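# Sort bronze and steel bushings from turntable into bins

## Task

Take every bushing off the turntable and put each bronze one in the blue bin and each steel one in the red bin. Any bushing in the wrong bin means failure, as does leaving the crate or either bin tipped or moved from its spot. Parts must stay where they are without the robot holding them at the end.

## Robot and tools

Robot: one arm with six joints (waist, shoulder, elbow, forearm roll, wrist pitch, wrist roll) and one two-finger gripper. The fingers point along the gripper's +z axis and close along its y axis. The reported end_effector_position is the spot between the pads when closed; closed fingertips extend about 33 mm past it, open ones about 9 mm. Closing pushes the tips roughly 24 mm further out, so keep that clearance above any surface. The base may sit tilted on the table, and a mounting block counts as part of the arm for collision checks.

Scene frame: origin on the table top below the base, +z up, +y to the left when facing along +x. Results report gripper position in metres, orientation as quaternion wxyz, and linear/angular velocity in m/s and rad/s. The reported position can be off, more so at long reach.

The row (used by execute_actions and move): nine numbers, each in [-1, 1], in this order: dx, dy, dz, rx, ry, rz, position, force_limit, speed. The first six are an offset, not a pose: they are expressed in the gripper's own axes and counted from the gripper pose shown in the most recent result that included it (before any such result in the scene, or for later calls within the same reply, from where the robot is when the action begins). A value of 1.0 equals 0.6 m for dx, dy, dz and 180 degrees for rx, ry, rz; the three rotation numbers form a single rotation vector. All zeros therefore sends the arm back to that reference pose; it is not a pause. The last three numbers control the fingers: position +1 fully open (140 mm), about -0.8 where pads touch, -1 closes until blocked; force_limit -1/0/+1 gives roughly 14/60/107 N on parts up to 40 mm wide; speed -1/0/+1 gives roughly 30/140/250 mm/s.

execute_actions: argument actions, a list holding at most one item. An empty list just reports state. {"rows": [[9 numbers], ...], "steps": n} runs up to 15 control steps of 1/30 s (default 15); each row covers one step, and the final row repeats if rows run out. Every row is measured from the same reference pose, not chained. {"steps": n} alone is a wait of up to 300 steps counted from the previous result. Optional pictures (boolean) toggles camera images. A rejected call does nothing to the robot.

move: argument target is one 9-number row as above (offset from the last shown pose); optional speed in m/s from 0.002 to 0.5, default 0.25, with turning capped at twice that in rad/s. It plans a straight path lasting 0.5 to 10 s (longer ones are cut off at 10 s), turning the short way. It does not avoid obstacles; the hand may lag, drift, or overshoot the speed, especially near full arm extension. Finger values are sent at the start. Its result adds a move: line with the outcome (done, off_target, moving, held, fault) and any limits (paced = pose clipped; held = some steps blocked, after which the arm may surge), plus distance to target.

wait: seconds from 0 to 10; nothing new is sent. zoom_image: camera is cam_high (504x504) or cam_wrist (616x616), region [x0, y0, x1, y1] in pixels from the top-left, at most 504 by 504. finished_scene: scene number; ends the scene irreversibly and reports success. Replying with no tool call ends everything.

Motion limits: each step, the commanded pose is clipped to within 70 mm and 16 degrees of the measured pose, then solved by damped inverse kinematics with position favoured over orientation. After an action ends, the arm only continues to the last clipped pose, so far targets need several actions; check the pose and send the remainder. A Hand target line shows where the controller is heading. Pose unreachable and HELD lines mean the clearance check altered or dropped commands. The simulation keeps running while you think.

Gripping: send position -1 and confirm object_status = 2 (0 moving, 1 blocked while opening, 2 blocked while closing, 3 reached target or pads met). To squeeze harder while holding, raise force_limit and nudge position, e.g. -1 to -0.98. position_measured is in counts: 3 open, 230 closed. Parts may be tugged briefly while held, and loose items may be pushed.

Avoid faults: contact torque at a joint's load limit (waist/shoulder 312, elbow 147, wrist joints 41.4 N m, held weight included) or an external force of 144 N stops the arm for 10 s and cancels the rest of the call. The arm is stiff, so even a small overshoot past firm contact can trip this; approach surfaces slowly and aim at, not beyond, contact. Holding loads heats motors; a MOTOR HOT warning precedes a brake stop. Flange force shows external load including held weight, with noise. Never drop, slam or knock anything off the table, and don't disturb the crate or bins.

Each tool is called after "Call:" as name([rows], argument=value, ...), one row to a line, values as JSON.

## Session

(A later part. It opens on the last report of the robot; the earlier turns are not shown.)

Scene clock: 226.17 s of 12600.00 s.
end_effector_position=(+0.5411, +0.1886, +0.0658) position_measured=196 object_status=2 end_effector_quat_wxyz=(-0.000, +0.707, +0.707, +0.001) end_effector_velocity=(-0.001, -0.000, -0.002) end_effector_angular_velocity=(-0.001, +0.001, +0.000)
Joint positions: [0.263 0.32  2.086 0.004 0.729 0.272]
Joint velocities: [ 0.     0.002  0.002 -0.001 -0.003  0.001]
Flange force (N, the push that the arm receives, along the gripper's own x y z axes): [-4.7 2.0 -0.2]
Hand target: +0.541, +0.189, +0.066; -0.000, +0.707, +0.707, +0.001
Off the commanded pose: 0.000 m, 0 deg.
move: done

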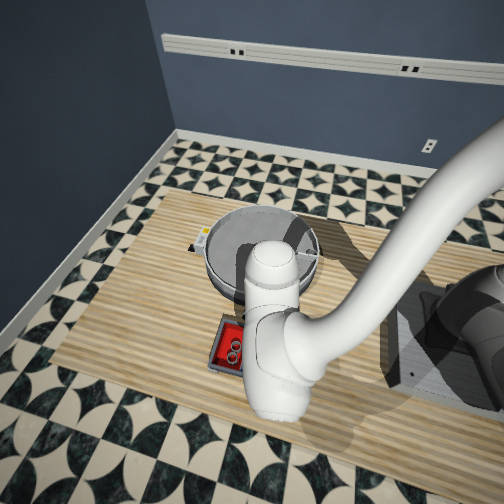

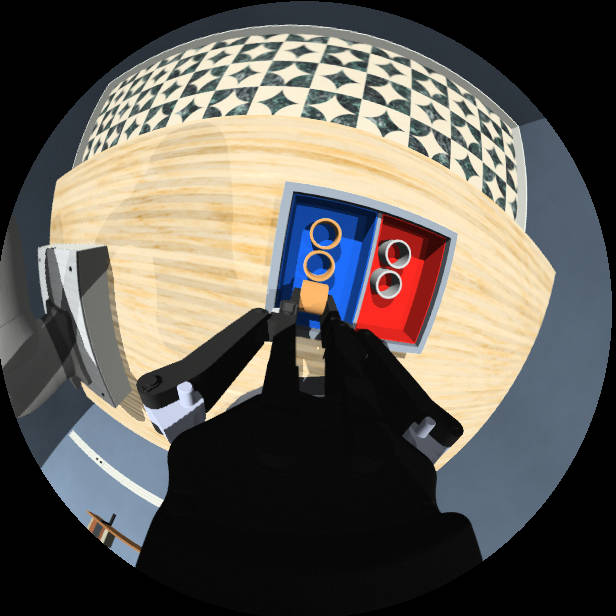

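Call:
move(target=[0,0,0.0295,0,0,0,-1,0,-1], speed=0.022)

Call:
execute_actions([
  {"rows":[[0,0,0.001,0,0,0,-1,0,-1],[0,0,0.001,0,0,0,-1,0,-1],[0,0,0.001,0,0,0,-0.38,-0.3,-0.5]],"steps":12},
], pictures=false)

Call:
move(target=[0,0,-0.17,0,0,0,-0.38,-0.3,-0.5], speed=0.2)

Call:
move(target=[-0.62,-0.13,0,0,0,0,-0.27,-1,0], speed=0.4)

Call:
zoom_image(camera="cam_wrist", region=[230,200,380,350])

Scene clock: 229.23 s of 12600.00 s.
end_effector_position=(+0.5411, +0.1887, +0.0482) position_measured=196 object_status=2 end_effector_quat_wxyz=(-0.000, +0.708, +0.707, +0.001) end_effector_velocity=(-0.001, -0.000, -0.002) end_effector_angular_velocity=(-0.000, +0.001, -0.001)
Joint positions: [0.263 0.345 2.096 0.004 0.695 0.272]
Joint velocities: [-0.     0.002  0.002  0.    -0.003  0.   ]
Flange force (N, the push that the arm receives, along the gripper's own x y z axes): [-4.3 3.2 3.6]
Hand target: +0.541, +0.189, +0.048; -0.000, +0.707, +0.707, +0.001
Off the commanded pose: 0.000 m, 0 deg.
move: done

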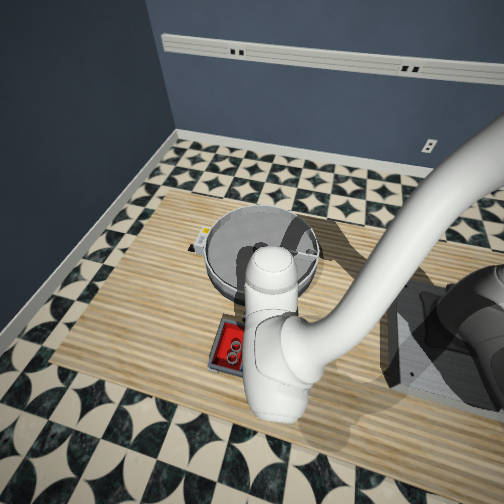

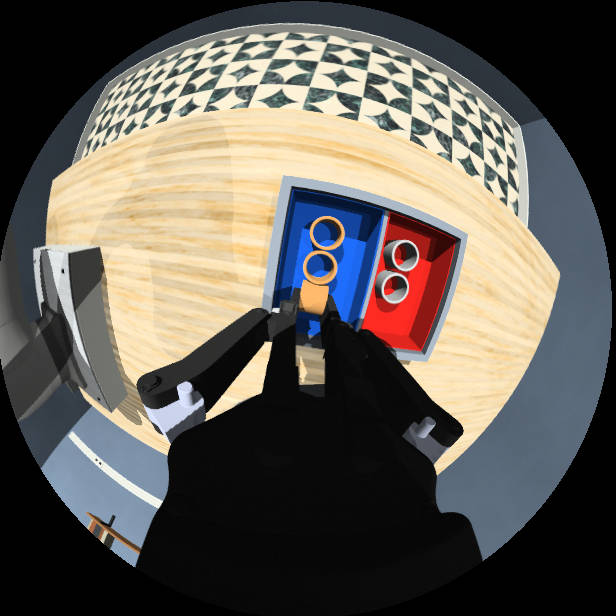

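Scene clock: 229.63 s of 12600.00 s.
end_effector_position=(+0.5411, +0.1887, +0.0476) position_measured=177 object_status=0 end_effector_quat_wxyz=(-0.000, +0.708, +0.707, +0.001) end_effector_velocity=(+0.001, +0.000, +0.000) end_effector_angular_velocity=(+0.000, -0.001, +0.001)
Joint positions: [0.263 0.346 2.096 0.004 0.694 0.272]
Joint velocities: [ 0.     0.    -0.001 -0.    -0.    -0.001]
Flange force (N, the push that the arm receives, along the gripper's own x y z axes): [-1.1 2.0 0.7]
Hand target: +0.541, +0.189, +0.048; -0.000, +0.708, +0.707, +0.001
Off the commanded pose: 0.000 m, 0 deg.
Steps of this call (steps 1 to 12: all 12 steps of this action). Readings (end_effector_position | what the end effector reports):
1: (+0.5411, +0.1887, +0.0481) | position_measured=196 object_status=2
2: (+0.5411, +0.1887, +0.0480) | position_measured=196 object_status=2
4: (+0.5411, +0.1887, +0.0478) | position_measured=196 object_status=0
8: (+0.5411, +0.1887, +0.0476) | position_measured=177 object_status=0
12: the state above

Scene clock: 230.87 s of 12600.00 s.
end_effector_position=(+0.5411, +0.1884, +0.1496) position_measured=177 object_status=3 end_effector_quat_wxyz=(-0.000, +0.708, +0.707, +0.001) end_effector_velocity=(-0.001, -0.000, +0.001) end_effector_angular_velocity=(-0.000, +0.000, -0.000)
Joint positions: [0.263 0.215 2.028 0.003 0.892 0.273]
Joint velocities: [-0.    -0.002  0.001 -0.     0.001  0.   ]
Flange force (N, the push that the arm receives, along the gripper's own x y z axes): [-3.9 0.9 -4.9]
Hand target: +0.541, +0.188, +0.150; -0.000, +0.708, +0.707, +0.001
Off the commanded pose: 0.000 m, 0 deg.
move: done

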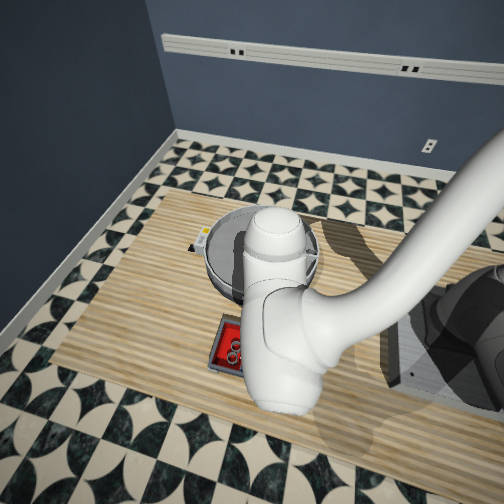

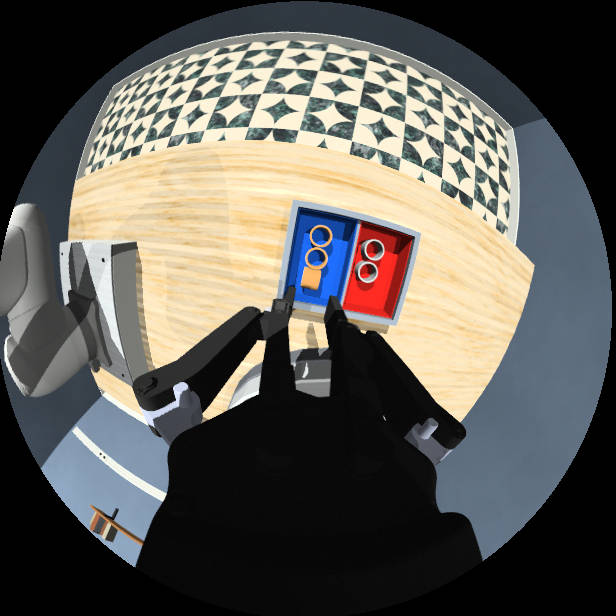

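Scene clock: 232.50 s of 12600.00 s.
end_effector_position=(+0.4619, -0.1842, +0.1491) position_measured=163 object_status=3 end_effector_quat_wxyz=(+0.000, +0.708, +0.707, -0.000) end_effector_velocity=(+0.000, -0.001, -0.000) end_effector_angular_velocity=(+0.001, -0.001, +0.000)
Joint positions: [-0.462  0.109  2.163  0.005  0.867 -0.454]
Joint velocities: [-0.003  0.001 -0.001  0.002 -0.    -0.004]
Flange force (N, the push that the arm receives, along the gripper's own x y z axes): [-4.5 -8.5 -6.3]
Hand target: +0.462, -0.184, +0.149; +0.000, +0.708, +0.707, -0.000
Off the commanded pose: 0.001 m, 0 deg.
move: done; limits=paced

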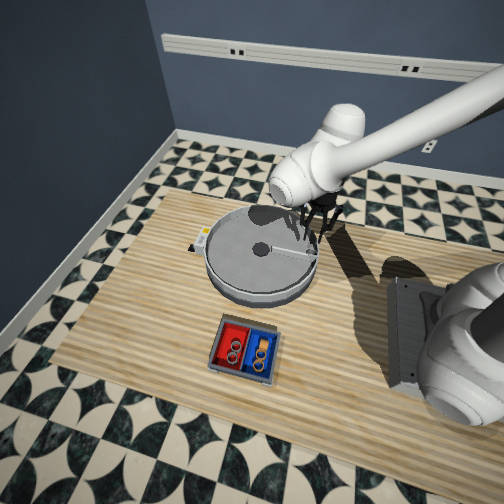

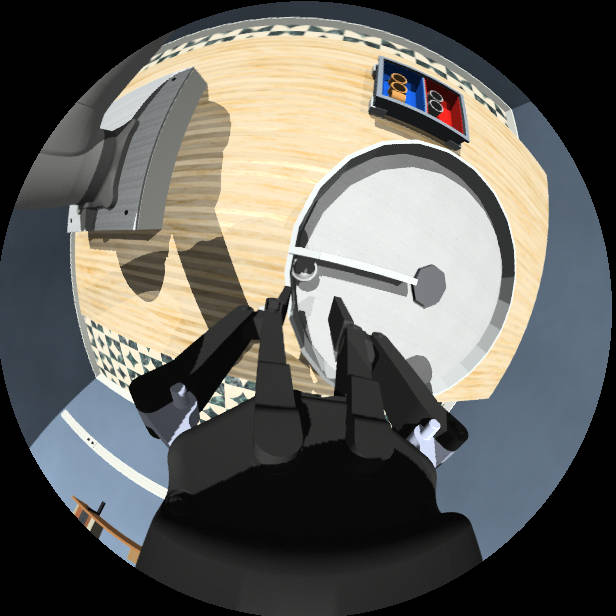

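Region (230, 200, 380, 350) of cam_wrist's 616x616 image, scaled by 3.360, with more detail than that image has.

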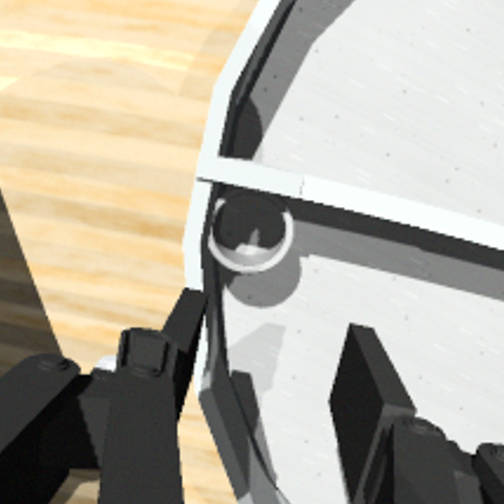

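Call:
move(target=[0.04,-0.0015,0.045,0,0,0,-1,-1,0.5], speed=0.1)

Call:
zoom_image(camera="cam_wrist", region=[250,240,370,360])

Scene clock: 241.40 s of 12600.00 s.
end_effector_position=(+0.4611, -0.1602, +0.1222) position_measured=230 object_status=3 end_effector_quat_wxyz=(+0.000, +0.708, +0.707, -0.000) end_effector_velocity=(+0.001, +0.001, -0.001) end_effector_angular_velocity=(-0.001, -0.001, +0.001)
Joint positions: [-0.418  0.131  2.201  0.005  0.806 -0.41 ]
Joint velocities: [ 0.002  0.001  0.001 -0.    -0.003  0.002]
Flange force (N, the push that the arm receives, along the gripper's own x y z axes): [-11.9 -4.8 -6.1]
Hand target: +0.461, -0.160, +0.122; +0.000, +0.708, +0.707, -0.000
Off the commanded pose: 0.000 m, 0 deg.
move: done

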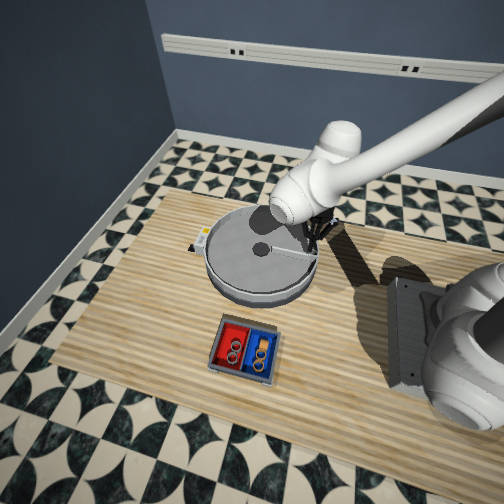

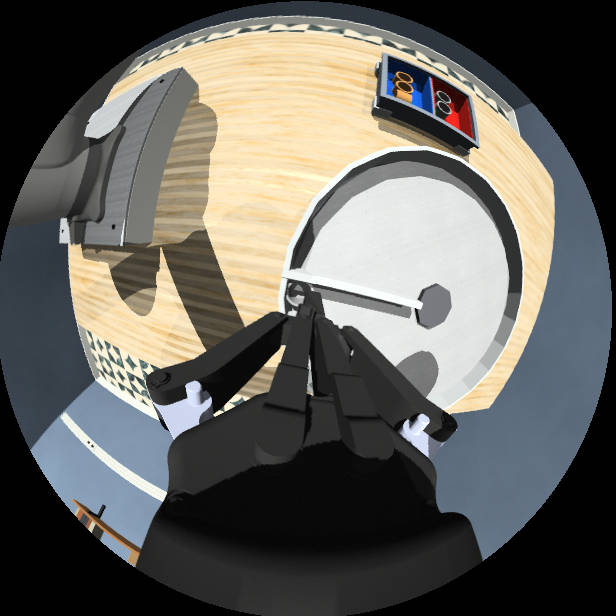

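Region (250, 240, 370, 360) of cam_wrist's 616x616 image, scaled by 4.200, with more detail than that image has.

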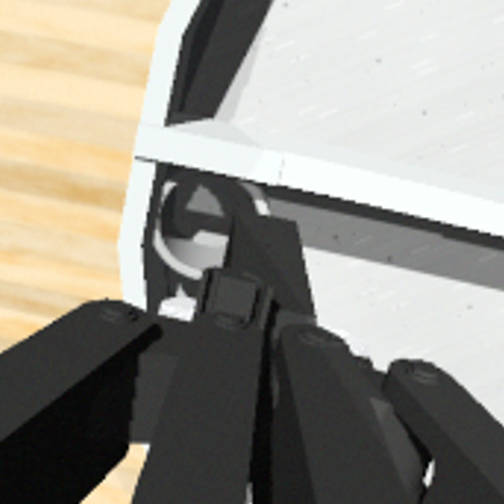

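Call:
execute_actions([
  {"rows":[[0,0,0.002,0,0,0,-1,-1,0.5],[0,0,0.004,0,0,0,-1,-1,0.5],[0,0,0.0055,0,0,0,-1,-1,0.5],[0,0,0.0065,0,0,0,-1,-1,0.5]],"steps":9},
], pictures=false)

Scene clock: 243.03 s of 12600.00 s.
end_effector_position=(+0.4611, -0.1601, +0.1186) position_measured=230 object_status=3 end_effector_quat_wxyz=(+0.000, +0.708, +0.707, -0.000) end_effector_velocity=(-0.001, +0.001, -0.004) end_effector_angular_velocity=(+0.001, +0.001, +0.001)
Joint positions: [-0.418  0.136  2.204  0.005  0.798 -0.41 ]
Joint velocities: [ 0.     0.004  0.004  0.    -0.007 -0.001]
Flange force (N, the push that the arm receives, along the gripper's own x y z axes): [-2.7 -10.8 -5.3]
Hand target: +0.461, -0.160, +0.118; +0.000, +0.708, +0.707, -0.000
Off the commanded pose: 0.000 m, 0 deg.
Steps of this call (steps 1 to 40: nothing new was sent; steps 41 to 49: all 9 steps of this action). Readings (end_effector_position | what the end effector reports):
41: (+0.4611, -0.1601, +0.1221) | position_measured=230 object_status=3
42: (+0.4611, -0.1601, +0.1217) | position_measured=230 object_status=3
44: (+0.4611, -0.1601, +0.1204) | position_measured=230 object_status=3
48: (+0.4611, -0.1601, +0.1187) | position_measured=230 object_status=3
49: the state above

Call:
execute_actions([
  {"rows":[[0,0,0.001,0,0,0,-1,-1,0.5],[0,0,0.002,0,0,0,-1,-1,0.5]],"steps":10},
], pictures=false)

Scene clock: 244.13 s of 12600.00 s.
end_effector_position=(+0.4611, -0.1602, +0.1174) position_measured=230 object_status=3 end_effector_quat_wxyz=(+0.000, +0.708, +0.707, -0.000) end_effector_velocity=(+0.001, +0.000, -0.000) end_effector_angular_velocity=(+0.000, -0.001, -0.000)
Joint positions: [-0.418  0.138  2.205  0.005  0.796 -0.41 ]
Joint velocities: [ 0.001  0.    -0.     0.001 -0.001  0.   ]
Flange force (N, the push that the arm receives, along the gripper's own x y z axes): [-6.8 -6.4 -5.0]
Hand target: +0.461, -0.160, +0.117; +0.000, +0.708, +0.707, -0.000
Off the commanded pose: 0.000 m, 0 deg.
Steps of this call (steps 1 to 23: nothing new was sent; steps 24 to 33: all 10 steps of this action). Readings (end_effector_position | what the end effector reports):
24: (+0.4611, -0.1602, +0.1183) | position_measured=230 object_status=3
25: (+0.4611, -0.1602, +0.1182) | position_measured=230 object_status=3
27: (+0.4611, -0.1602, +0.1177) | position_measured=230 object_status=3
31: (+0.4611, -0.1602, +0.1175) | position_measured=230 object_status=3
33: the state above

Call:
execute_actions([
  {"rows":[[0,0,0.001,0,0,0,-1,-1,0.5],[0,0,0.002,0,0,0,-1,-1,0.5]],"steps":10},
], pictures=false)

Scene clock: 245.47 s of 12600.00 s.
end_effector_position=(+0.4611, -0.1601, +0.1163) position_measured=230 object_status=3 end_effector_quat_wxyz=(+0.000, +0.708, +0.707, -0.000) end_effector_velocity=(-0.000, -0.000, -0.000) end_effector_angular_velocity=(-0.000, +0.000, +0.001)
Joint positions: [-0.418  0.139  2.206  0.005  0.793 -0.41 ]
Joint velocities: [-0.     0.001  0.    -0.001 -0.    -0.001]
Flange force (N, the push that the arm receives, along the gripper's own x y z axes): [-5.1 -3.9 -4.3]
Hand target: +0.461, -0.160, +0.116; +0.000, +0.708, +0.707, -0.000
Off the commanded pose: 0.000 m, 0 deg.
Steps of this call (steps 1 to 30: nothing new was sent; steps 31 to 40: all 10 steps of this action). Readings (end_effector_position | what the end effector reports):
31: (+0.4611, -0.1601, +0.1174) | position_measured=230 object_status=3
32: (+0.4611, -0.1601, +0.1172) | position_measured=230 object_status=3
34: (+0.4611, -0.1601, +0.1166) | position_measured=230 object_status=3
38: (+0.4611, -0.1601, +0.1163) | position_measured=230 object_status=3
40: the state above

Call:
execute_actions([
  {"rows":[[0,0,0.001,0,0,0,-1,-1,0.5],[0,0,0.002,0,0,0,-1,-1,0.5]],"steps":10},
], pictures=false)

Scene clock: 246.33 s of 12600.00 s.
end_effector_position=(+0.4611, -0.1601, +0.1151) position_measured=230 object_status=3 end_effector_quat_wxyz=(+0.000, +0.708, +0.707, -0.000) end_effector_velocity=(-0.000, +0.000, -0.001) end_effector_angular_velocity=(-0.000, -0.000, +0.000)
Joint positions: [-0.418  0.141  2.207  0.005  0.79  -0.41 ]
Joint velocities: [ 0.     0.001  0.002 -0.    -0.003  0.   ]
Flange force (N, the push that the arm receives, along the gripper's own x y z axes): [-7.8 -3.6 -3.7]
Hand target: +0.461, -0.160, +0.115; +0.000, +0.708, +0.707, -0.000
Off the commanded pose: 0.000 m, 0 deg.
Steps of this call (steps 1 to 16: nothing new was sent; steps 17 to 26: all 10 steps of this action). Readings (end_effector_position | what the end effector reports):
17: (+0.4611, -0.1601, +0.1162) | position_measured=230 object_status=3
18: (+0.4611, -0.1601, +0.1160) | position_measured=230 object_status=3
20: (+0.4611, -0.1601, +0.1155) | position_measured=230 object_status=3
24: (+0.4611, -0.1601, +0.1151) | position_measured=230 object_status=3
26: the state above

Call:
execute_actions([
  {"rows":[[0,0,0.001,0,0,0,-1,-1,0.5],[0,0,0.002,0,0,0,-1,-1,0.5]],"steps":10},
], pictures=false)

Scene clock: 247.17 s of 12600.00 s.
end_effector_position=(+0.4611, -0.1601, +0.1139) position_measured=230 object_status=3 end_effector_quat_wxyz=(+0.000, +0.708, +0.707, -0.000) end_effector_velocity=(+0.001, -0.000, -0.000) end_effector_angular_velocity=(-0.001, -0.002, -0.000)
Joint positions: [-0.418  0.143  2.208  0.005  0.788 -0.41 ]
Joint velocities: [-0.     0.001 -0.     0.    -0.003  0.   ]
Flange force (N, the push that the arm receives, along the gripper's own x y z axes): [-7.5 -7.9 -4.8]
Hand target: +0.461, -0.160, +0.114; +0.000, +0.708, +0.707, -0.000
Off the commanded pose: 0.000 m, 0 deg.
Steps of this call (steps 1 to 15: nothing new was sent; steps 16 to 25: all 10 steps of this action). Readings (end_effector_position | what the end effector reports):
16: (+0.4611, -0.1601, +0.1150) | position_measured=230 object_status=3
17: (+0.4611, -0.1601, +0.1148) | position_measured=230 object_status=3
19: (+0.4611, -0.1601, +0.1143) | position_measured=230 object_status=3
23: (+0.4611, -0.1601, +0.1140) | position_measured=230 object_status=3
25: the state above

Call:
execute_actions([
  {"rows":[[0,0,0.001,0,0,0,-1,-1,0.5],[0,0,0.002,0,0,0,-1,-1,0.5]],"steps":10},
], pictures=false)

Scene clock: 248.43 s of 12600.00 s.
end_effector_position=(+0.4611, -0.1601, +0.1128) position_measured=230 object_status=3 end_effector_quat_wxyz=(+0.000, +0.708, +0.707, -0.000) end_effector_velocity=(-0.001, +0.001, -0.001) end_effector_angular_velocity=(+0.001, +0.002, -0.001)
Joint positions: [-0.418  0.144  2.209  0.005  0.785 -0.41 ]
Joint velocities: [ 0.     0.001  0.002  0.    -0.     0.   ]
Flange force (N, the push that the arm receives, along the gripper's own x y z axes): [-4.9 -4.3 -6.5]
Hand target: +0.461, -0.160, +0.113; +0.000, +0.708, +0.707, -0.000
Off the commanded pose: 0.000 m, 0 deg.
Steps of this call (steps 1 to 28: nothing new was sent; steps 29 to 38: all 10 steps of this action). Readings (end_effector_position | what the end effector reports):
29: (+0.4611, -0.1601, +0.1139) | position_measured=230 object_status=3
30: (+0.4611, -0.1601, +0.1137) | position_measured=230 object_status=3
32: (+0.4611, -0.1601, +0.1132) | position_measured=230 object_status=3
36: (+0.4611, -0.1601, +0.1128) | position_measured=230 object_status=3
38: the state above

Call:
execute_actions([
  {"rows":[[0,0,0.001,0,0,0,-1,-1,0.5],[0,0,0.0017,0,0,0,-1,-1,0.5]],"steps":10},
], pictures=false)

Scene clock: 249.33 s of 12600.00 s.
end_effector_position=(+0.4612, -0.1602, +0.1119) position_measured=230 object_status=3 end_effector_quat_wxyz=(+0.000, +0.708, +0.707, -0.000) end_effector_velocity=(-0.001, +0.001, -0.001) end_effector_angular_velocity=(+0.002, +0.002, +0.000)
Joint positions: [-0.418  0.146  2.209  0.005  0.783 -0.41 ]
Joint velocities: [ 0.     0.001  0.002  0.001  0.    -0.001]
Flange force (N, the push that the arm receives, along the gripper's own x y z axes): [0.2 -6.9 -41.0]
Hand target: +0.461, -0.160, +0.112; +0.000, +0.708, +0.707, -0.000
Off the commanded pose: 0.000 m, 0 deg.
Steps of this call (steps 1 to 17: nothing new was sent; steps 18 to 27: all 10 steps of this action). Readings (end_effector_position | what the end effector reports):
18: (+0.4611, -0.1602, +0.1127) | position_measured=230 object_status=3
19: (+0.4611, -0.1602, +0.1125) | position_measured=230 object_status=3
21: (+0.4611, -0.1602, +0.1122) | position_measured=230 object_status=3
25: (+0.4612, -0.1602, +0.1119) | position_measured=230 object_status=3
27: the state above

Call:
execute_actions([
  {"rows":[[0,0.001,-0.0002,0,0,0,-1,-1,0.5],[0,0.002,-0.0002,0,0,0,-1,-1,0.5],[0,0.003,-0.0002,0,0,0,-1,-1,0.5],[0,0.004,-0.0002,0,0,0,-1,-1,0.5],[0,0.005,-0.0002,0,0,0,-1,-1,0.5],[0,0.006,-0.0002,0,0,0,-1,-1,0.5],[0,0.007,-0.0002,0,0,0,-1,-1,0.5],[0,0.008,-0.0002,0,0,0,-1,-1,0.5],[0,0.009,-0.0002,0,0,0,-1,-1,0.5],[0,0.010,-0.0002,0,0,0,-1,-1,0.5],[0,0.011,-0.0002,0,0,0,-1,-1,0.5],[0,0.012,-0.0002,0,0,0,-1,-1,0.5]],"steps":15},
])

Call:
zoom_image(camera="cam_wrist", region=[250,240,370,360])

Scene clock: 252.03 s of 12600.00 s.
end_effector_position=(+0.4679, -0.1602, +0.1120) position_measured=230 object_status=3 end_effector_quat_wxyz=(+0.000, +0.708, +0.707, -0.000) end_effector_velocity=(+0.006, -0.000, +0.000) end_effector_angular_velocity=(+0.000, +0.001, -0.000)
Joint positions: [-0.413  0.154  2.198  0.005  0.786 -0.405]
Joint velocities: [ 0.005  0.009 -0.011 -0.     0.003  0.005]
Flange force (N, the push that the arm receives, along the gripper's own x y z axes): [4.8 -7.0 -55.3]
Hand target: +0.468, -0.160, +0.112; +0.000, +0.708, +0.707, -0.000
Off the commanded pose: 0.000 m, 0 deg.
Steps of this call (steps 1 to 66: nothing new was sent; steps 67 to 81: all 15 steps of this action). Readings (end_effector_position | what the end effector reports):
67: (+0.4611, -0.1601, +0.1117) | position_measured=230 object_status=3
68: (+0.4612, -0.1601, +0.1117) | position_measured=230 object_status=3
70: (+0.4618, -0.1601, +0.1118) | position_measured=230 object_status=3
74: (+0.4642, -0.1601, +0.1119) | position_measured=230 object_status=3
81: the state above

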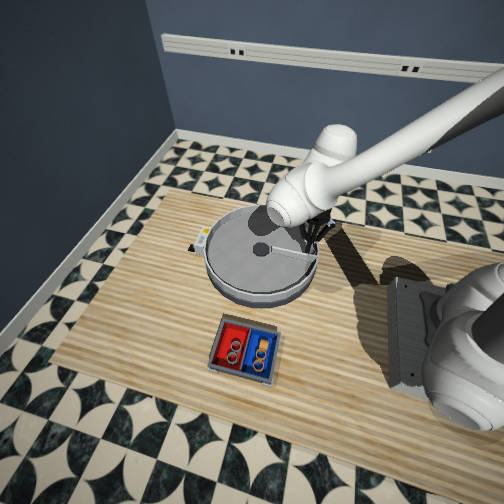

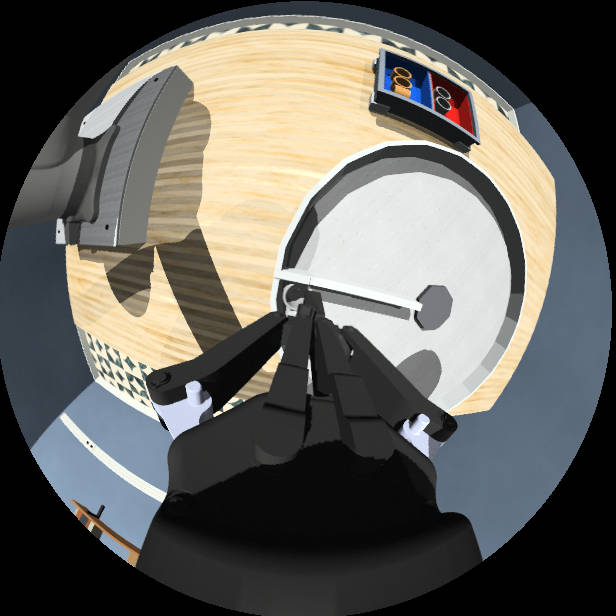

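Region (250, 240, 370, 360) of cam_wrist's 616x616 image, scaled by 4.200, with more detail than that image has.

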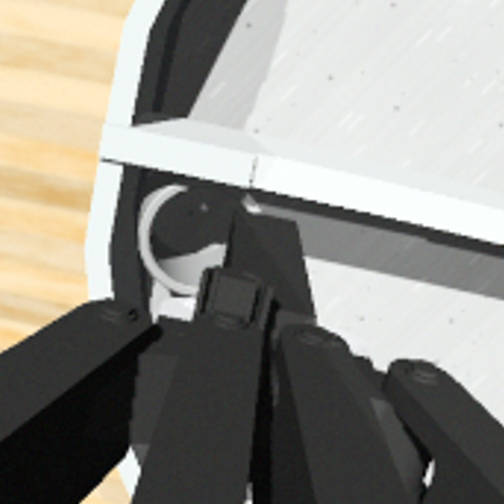

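Call:
execute_actions([
  {"rows":[[0,0.001,-0.0002,0,0,0,-1,-1,0.5],[0,0.002,-0.0003,0,0,0,-1,-1,0.5],[0,0.003,-0.0003,0,0,0,-1,-1,0.5],[0,0.004,-0.0003,0,0,0,-1,-1,0.5],[0,0.005,-0.0003,0,0,0,-1,-1,0.5],[0,0.006,-0.0003,0,0,0,-1,-1,0.5],[0,0.007,-0.0003,0,0,0,-1,-1,0.5],[0,0.008,-0.0003,0,0,0,-1,-1,0.5],[0,0.009,-0.0003,0,0,0,-1,-1,0.5],[0,0.010,-0.0003,0,0,0,-1,-1,0.5],[0,0.011,-0.0003,0,0,0,-1,-1,0.5],[0,0.012,-0.0003,0,0,0,-1,-1,0.5],[0,0.013,-0.0003,0,0,0,-1,-1,0.5],[0,0.014,-0.0003,0,0,0,-1,-1,0.5]],"steps":15},
])

Call:
zoom_image(camera="cam_wrist", region=[250,240,370,360])

Scene clock: 254.37 s of 12600.00 s.
end_effector_position=(+0.4751, -0.1602, +0.1121) position_measured=230 object_status=3 end_effector_quat_wxyz=(+0.000, +0.708, +0.707, -0.000) end_effector_velocity=(+0.015, +0.000, -0.000) end_effector_angular_velocity=(+0.001, -0.001, -0.002)
Joint positions: [-0.407  0.164  2.186  0.005  0.788 -0.399]
Joint velocities: [ 0.011  0.02  -0.024  0.002  0.004  0.011]
Flange force (N, the push that the arm receives, along the gripper's own x y z axes): [-0.6 -3.4 -26.7]
Hand target: +0.476, -0.160, +0.112; +0.000, +0.708, +0.707, -0.000
Off the commanded pose: 0.001 m, 0 deg.
Steps of this call (steps 1 to 55: nothing new was sent; steps 56 to 70: all 15 steps of this action). Readings (end_effector_position | what the end effector reports):
56: (+0.4684, -0.1602, +0.1120) | position_measured=230 object_status=3
57: (+0.4685, -0.1602, +0.1120) | position_measured=230 object_status=3
59: (+0.4690, -0.1602, +0.1121) | position_measured=230 object_status=3
63: (+0.4711, -0.1603, +0.1122) | position_measured=230 object_status=3
70: the state above

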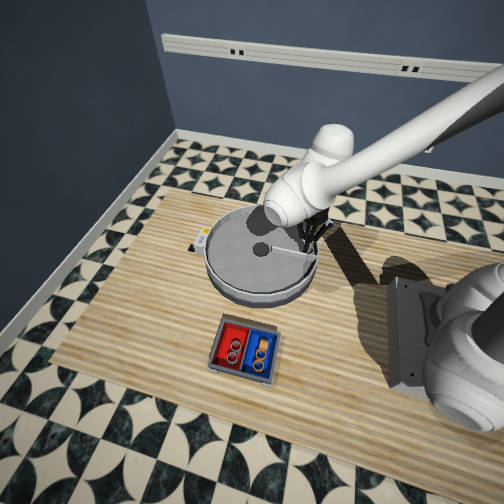

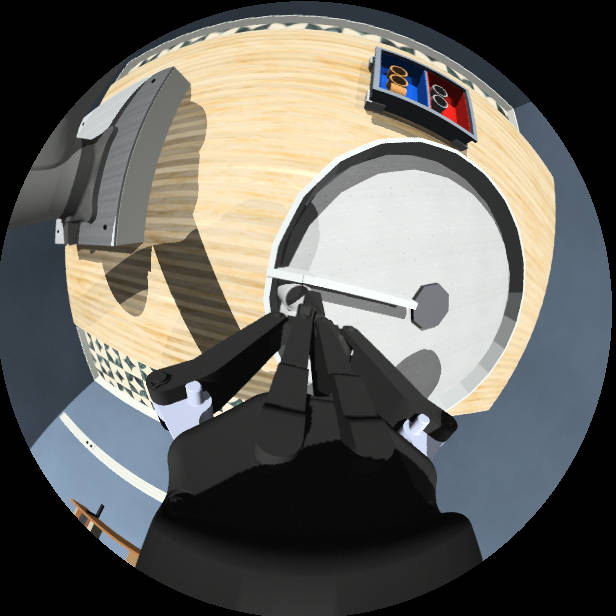

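Region (250, 240, 370, 360) of cam_wrist's 616x616 image, scaled by 4.200, with more detail than that image has.

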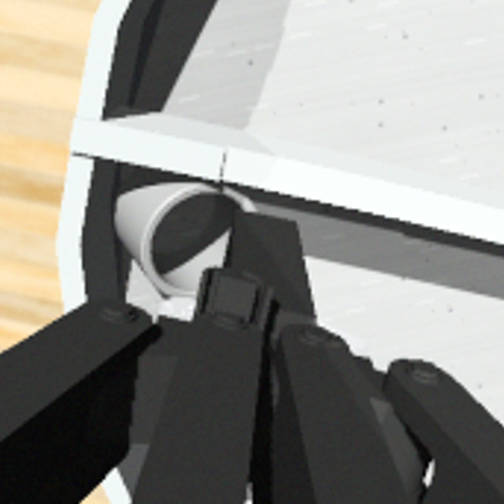

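Call:
execute_actions([
  {"rows":[[0,0.001,0,0,0,0,-1,-1,0.5],[0,0.002,0,0,0,0,-1,-1,0.5],[0,0.003,0,0,0,0,-1,-1,0.5],[0,0.004,0,0,0,0,-1,-1,0.5],[0,0.005,0,0,0,0,-1,-1,0.5],[0,0.006,0,0,0,0,-1,-1,0.5],[0,0.007,0,0,0,0,-1,-1,0.5],[0,0.008,0,0,0,0,-1,-1,0.5],[0,0.009,0,0,0,0,-1,-1,0.5],[0,0.010,0,0,0,0,-1,-1,0.5]],"steps":15},
])

Call:
zoom_image(camera="cam_wrist", region=[250,240,370,360])

Scene clock: 257.07 s of 12600.00 s.
end_effector_position=(+0.4809, -0.1602, +0.1121) position_measured=230 object_status=3 end_effector_quat_wxyz=(+0.000, +0.708, +0.707, -0.000) end_effector_velocity=(+0.003, -0.000, +0.000) end_effector_angular_velocity=(-0.000, +0.001, +0.001)
Joint positions: [-0.403  0.171  2.176  0.005  0.79  -0.395]
Joint velocities: [ 0.002  0.004 -0.005 -0.001  0.002  0.002]
Flange force (N, the push that the arm receives, along the gripper's own x y z axes): [-9.4 -2.4 -1.4]
Hand target: +0.481, -0.160, +0.112; +0.000, +0.708, +0.707, -0.000
Off the commanded pose: 0.000 m, 0 deg.
Steps of this call (steps 1 to 66: nothing new was sent; steps 67 to 81: all 15 steps of this action). Readings (end_effector_position | what the end effector reports):
67: (+0.4763, -0.1602, +0.1122) | position_measured=230 object_status=3
68: (+0.4763, -0.1602, +0.1122) | position_measured=230 object_status=3
70: (+0.4764, -0.1602, +0.1122) | position_measured=230 object_status=3
74: (+0.4783, -0.1603, +0.1122) | position_measured=230 object_status=3
81: the state above

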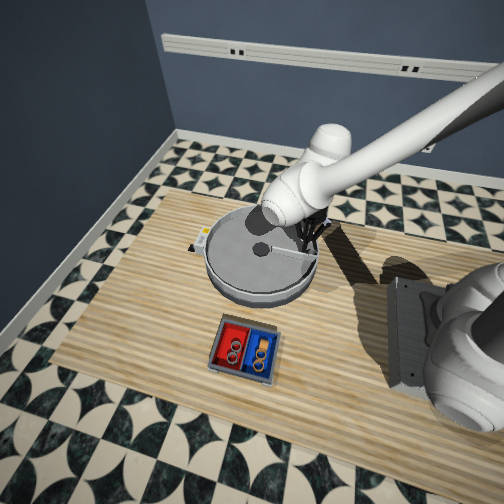

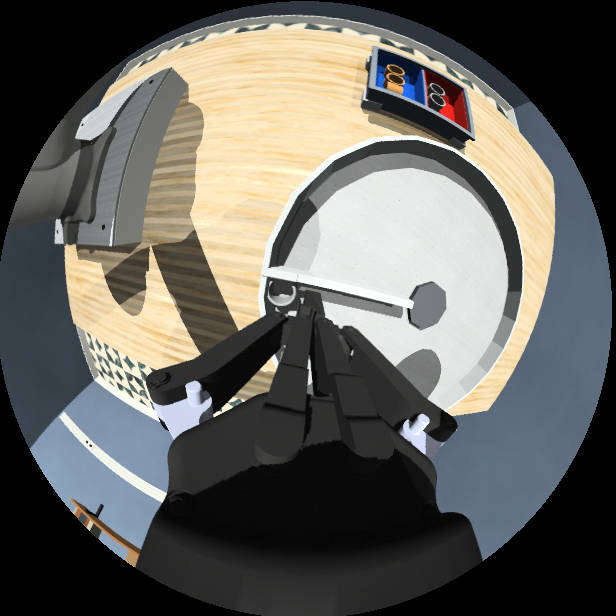

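Region (250, 240, 370, 360) of cam_wrist's 616x616 image, scaled by 4.200, with more detail than that image has.

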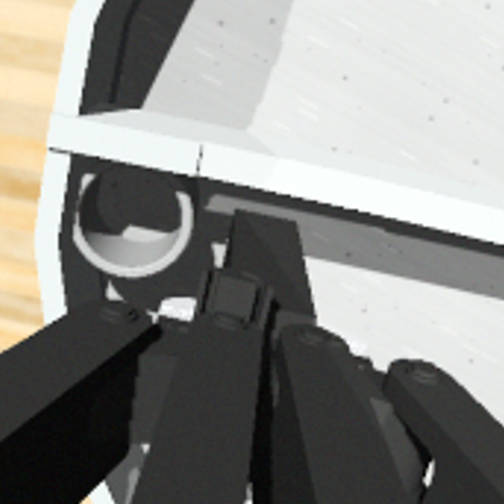

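Call:
move(target=[0.0015,-0.052,-0.004,0,0,0,-1,-1,0.5], speed=0.05)

Call:
zoom_image(camera="cam_wrist", region=[250,240,370,360])

Scene clock: 262.67 s of 12600.00 s.
end_effector_position=(+0.4498, -0.1593, +0.1145) position_measured=230 object_status=3 end_effector_quat_wxyz=(+0.000, +0.708, +0.707, -0.000) end_effector_velocity=(-0.000, -0.001, +0.001) end_effector_angular_velocity=(-0.002, -0.001, +0.002)
Joint positions: [-0.426  0.126  2.227  0.005  0.785 -0.418]
Joint velocities: [-0.001 -0.002 -0.    -0.001  0.    -0.002]
Flange force (N, the push that the arm receives, along the gripper's own x y z axes): [-3.9 -6.7 -6.7]
Hand target: +0.450, -0.159, +0.115; +0.000, +0.708, +0.707, -0.000
Off the commanded pose: 0.000 m, 0 deg.
move: done

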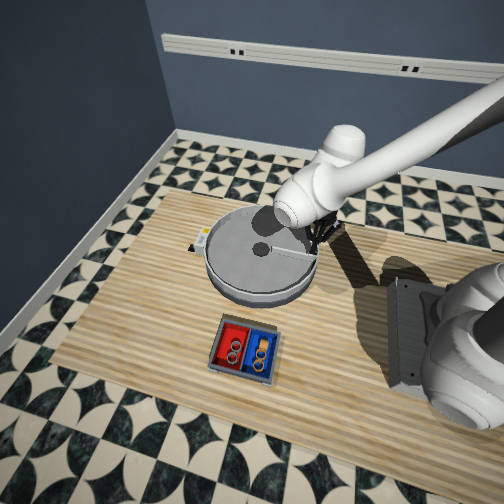

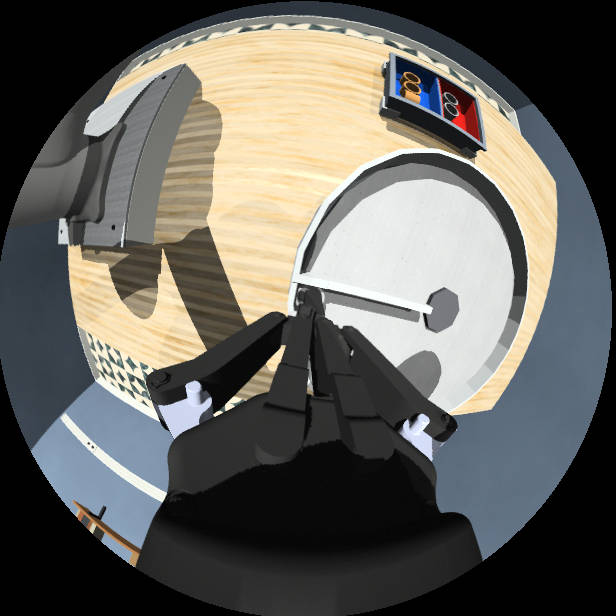

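Region (250, 240, 370, 360) of cam_wrist's 616x616 image, scaled by 4.200, with more detail than that image has.

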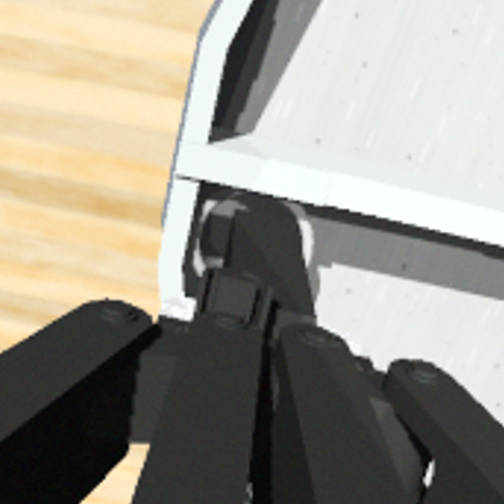

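Call:
execute_actions([
  {"rows":[[0,-0.002,0,0,0,0,-1,-1,0.5],[0,-0.004,0,0,0,0,-1,-1,0.5],[0,-0.006,0,0,0,0,-1,-1,0.5],[0,-0.0065,0,0,0,0,-1,-1,0.5],[0,-0.0065,0,0,0,0,-1,-1,0.5],[0,-0.0065,0.001,0,0,0,-1,-1,0.5],[0,-0.0065,0.002,0,0,0,-1,-1,0.5],[0,-0.0065,0.003,0,0,0,-1,-1,0.5],[0,-0.0065,0.0036,0,0,0,-1,-1,0.5]],"steps":15},
], pictures=false)

Scene clock: 264.93 s of 12600.00 s.
end_effector_position=(+0.4459, -0.1593, +0.1125) position_measured=230 object_status=3 end_effector_quat_wxyz=(+0.000, +0.708, +0.707, -0.000) end_effector_velocity=(-0.001, +0.000, -0.002) end_effector_angular_velocity=(+0.001, +0.002, +0.000)
Joint positions: [-0.429  0.124  2.235  0.005  0.78  -0.422]
Joint velocities: [-0.001  0.002  0.002  0.    -0.002 -0.001]
Flange force (N, the push that the arm receives, along the gripper's own x y z axes): [-6.9 -1.9 -4.5]
Hand target: +0.446, -0.159, +0.112; +0.000, +0.708, +0.707, -0.000
Off the commanded pose: 0.000 m, 0 deg.
Steps of this call (steps 1 to 53: nothing new was sent; steps 54 to 68: all 15 steps of this action). Readings (end_effector_position | what the end effector reports):
54: (+0.4496, -0.1593, +0.1146) | position_measured=230 object_status=3
55: (+0.4493, -0.1593, +0.1145) | position_measured=230 object_status=3
57: (+0.4478, -0.1593, +0.1145) | position_measured=230 object_status=3
61: (+0.4463, -0.1593, +0.1141) | position_measured=230 object_status=3
68: the state above

Call:
execute_actions([
  {"rows":[[0,0,0.0005,0,0,0,-1,-1,0.5],[0,0,0.001,0,0,0,-1,-1,0.5]],"steps":10},
])

Scene clock: 267.50 s of 12600.00 s.
end_effector_position=(+0.4459, -0.1594, +0.1120) position_measured=230 object_status=3 end_effector_quat_wxyz=(+0.000, +0.708, +0.707, -0.000) end_effector_velocity=(+0.001, -0.000, +0.000) end_effector_angular_velocity=(+0.000, -0.000, -0.001)
Joint positions: [-0.429  0.124  2.235  0.005  0.779 -0.422]
Joint velocities: [ 0.     0.001 -0.002  0.001  0.001  0.   ]
Flange force (N, the push that the arm receives, along the gripper's own x y z axes): [1.4 -4.8 -26.4]
Hand target: +0.446, -0.159, +0.112; +0.000, +0.708, +0.707, -0.000
Off the commanded pose: 0.000 m, 0 deg.
Steps of this call (steps 1 to 67: nothing new was sent; steps 68 to 77: all 10 steps of this action). Readings (end_effector_position | what the end effector reports):
68: (+0.4459, -0.1593, +0.1124) | position_measured=230 object_status=3
69: (+0.4459, -0.1593, +0.1123) | position_measured=230 object_status=3
71: (+0.4459, -0.1593, +0.1122) | position_measured=230 object_status=3
75: (+0.4460, -0.1594, +0.1120) | position_measured=230 object_status=3
77: the state above

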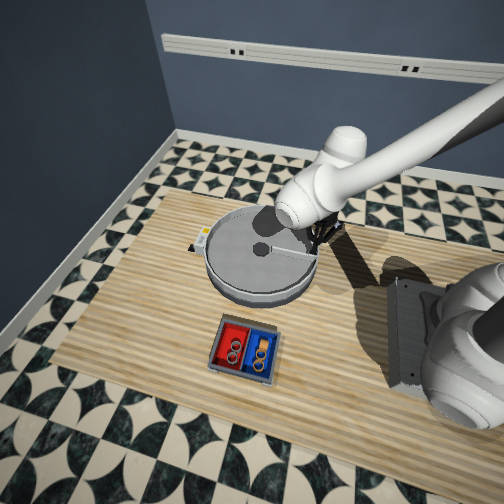

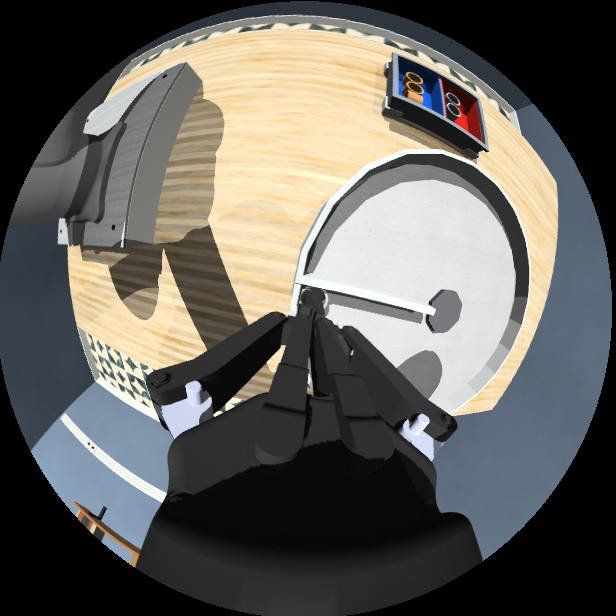

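Call:
execute_actions([
  {"rows":[[0,0.001,0,0,0,0,-1,-1,0.5],[0,0.002,0,0,0,0,-1,-1,0.5],[-0.0003,0.003,0,0,0,0,-1,-1,0.5],[-0.0006,0.004,0,0,0,0,-1,-1,0.5],[-0.0009,0.005,0,0,0,0,-1,-1,0.5],[-0.0012,0.006,0,0,0,0,-1,-1,0.5],[-0.0015,0.007,0,0,0,0,-1,-1,0.5],[-0.0018,0.008,0,0,0,0,-1,-1,0.5],[-0.002,0.009,0,0,0,0,-1,-1,0.5],[-0.002,0.010,0,0,0,0,-1,-1,0.5],[-0.002,0.011,0,0,0,0,-1,-1,0.5],[-0.002,0.012,0,0,0,0,-1,-1,0.5]],"steps":15},
])

Call:
zoom_image(camera="cam_wrist", region=[250,240,370,360])

Scene clock: 269.53 s of 12600.00 s.
end_effector_position=(+0.4526, -0.1605, +0.1120) position_measured=230 object_status=3 end_effector_quat_wxyz=(+0.000, +0.708, +0.707, -0.000) end_effector_velocity=(+0.004, +0.001, -0.001) end_effector_angular_velocity=(+0.002, +0.004, +0.001)
Joint positions: [-0.426  0.134  2.224  0.005  0.78  -0.418]
Joint velocities: [ 0.005  0.009 -0.008 -0.     0.003  0.004]
Flange force (N, the push that the arm receives, along the gripper's own x y z axes): [-1.3 -6.7 -30.9]
Hand target: +0.453, -0.161, +0.112; +0.000, +0.708, +0.707, -0.000
Off the commanded pose: 0.001 m, 0 deg.
Steps of this call (steps 1 to 46: nothing new was sent; steps 47 to 61: all 15 steps of this action). Readings (end_effector_position | what the end effector reports):
47: (+0.4459, -0.1593, +0.1119) | position_measured=230 object_status=3
48: (+0.4459, -0.1593, +0.1118) | position_measured=230 object_status=3
50: (+0.4467, -0.1594, +0.1119) | position_measured=230 object_status=3
54: (+0.4489, -0.1599, +0.1119) | position_measured=230 object_status=3
61: the state above

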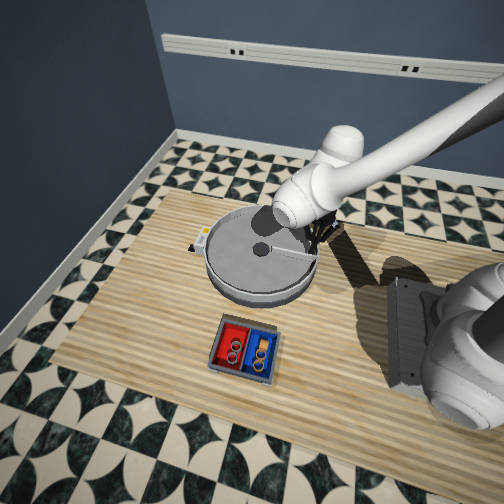

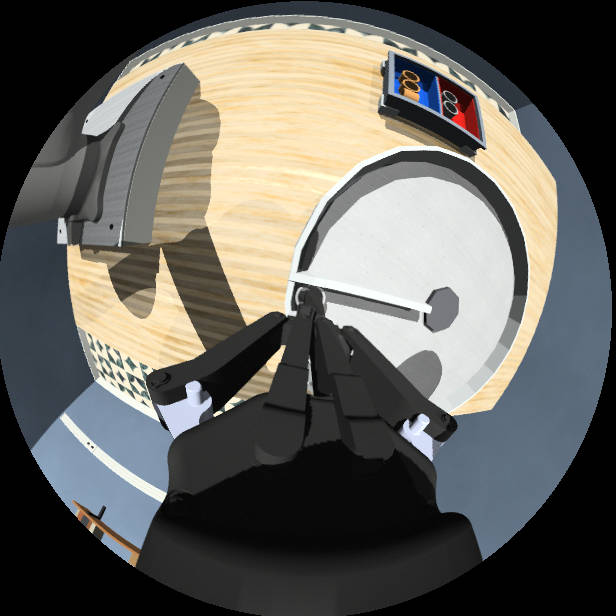

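Region (250, 240, 370, 360) of cam_wrist's 616x616 image, scaled by 4.200, with more detail than that image has.

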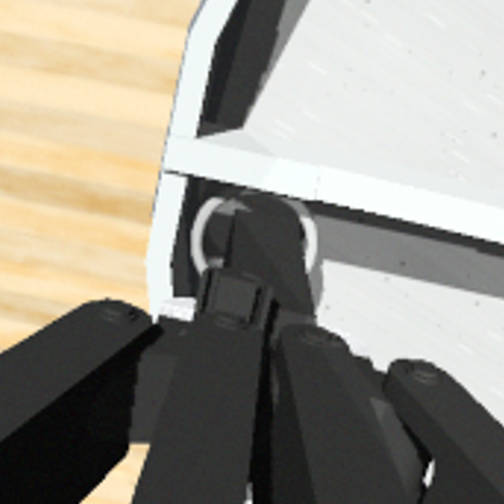

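Call:
execute_actions(actions=[])

Scene clock: 274.60 s of 12600.00 s.
end_effector_position=(+0.4531, -0.1606, +0.1120) position_measured=230 object_status=3 end_effector_quat_wxyz=(+0.000, +0.708, +0.707, -0.000) end_effector_velocity=(+0.001, -0.000, +0.000) end_effector_angular_velocity=(+0.000, -0.001, -0.001)
Joint positions: [-0.426  0.135  2.223  0.005  0.781 -0.418]
Joint velocities: [-0.    -0.    -0.001  0.001 -0.     0.   ]
Flange force (N, the push that the arm receives, along the gripper's own x y z axes): [3.6 -2.4 -26.2]
Hand target: +0.453, -0.161, +0.112; +0.000, +0.708, +0.707, -0.000
Off the commanded pose: 0.000 m, 0 deg.
Steps of this call (steps 1 to 152: nothing new was sent). Readings (end_effector_position | what the end effector reports):
1: (+0.4528, -0.1605, +0.1120) | position_measured=230 object_status=3
2: (+0.4529, -0.1606, +0.1120) | position_measured=230 object_status=3
4: (+0.4531, -0.1606, +0.1120) | position_measured=230 object_status=3
8: (+0.4531, -0.1606, +0.1120) | position_measured=230 object_status=3
152: the state above

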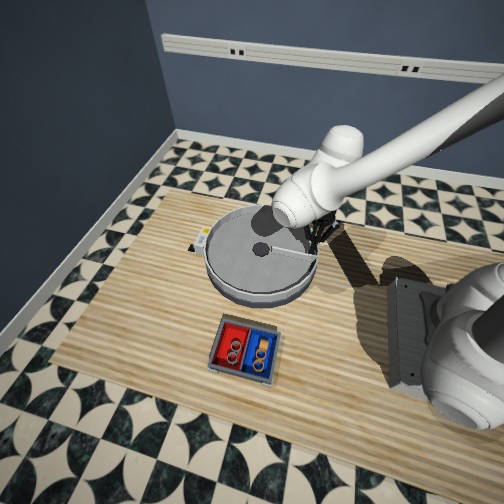

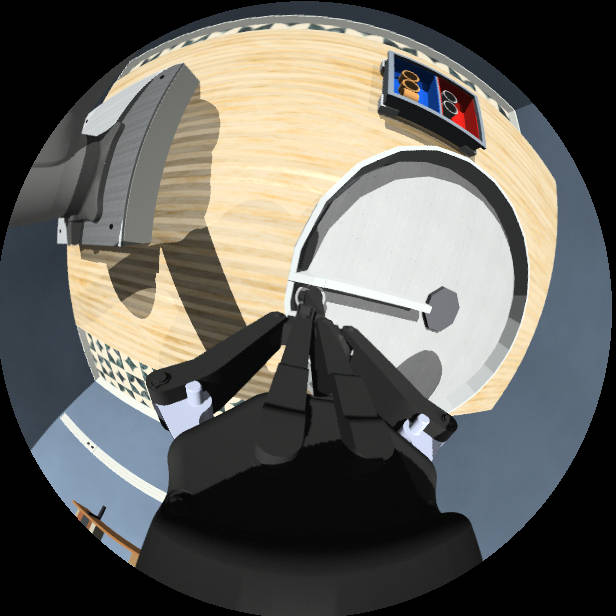

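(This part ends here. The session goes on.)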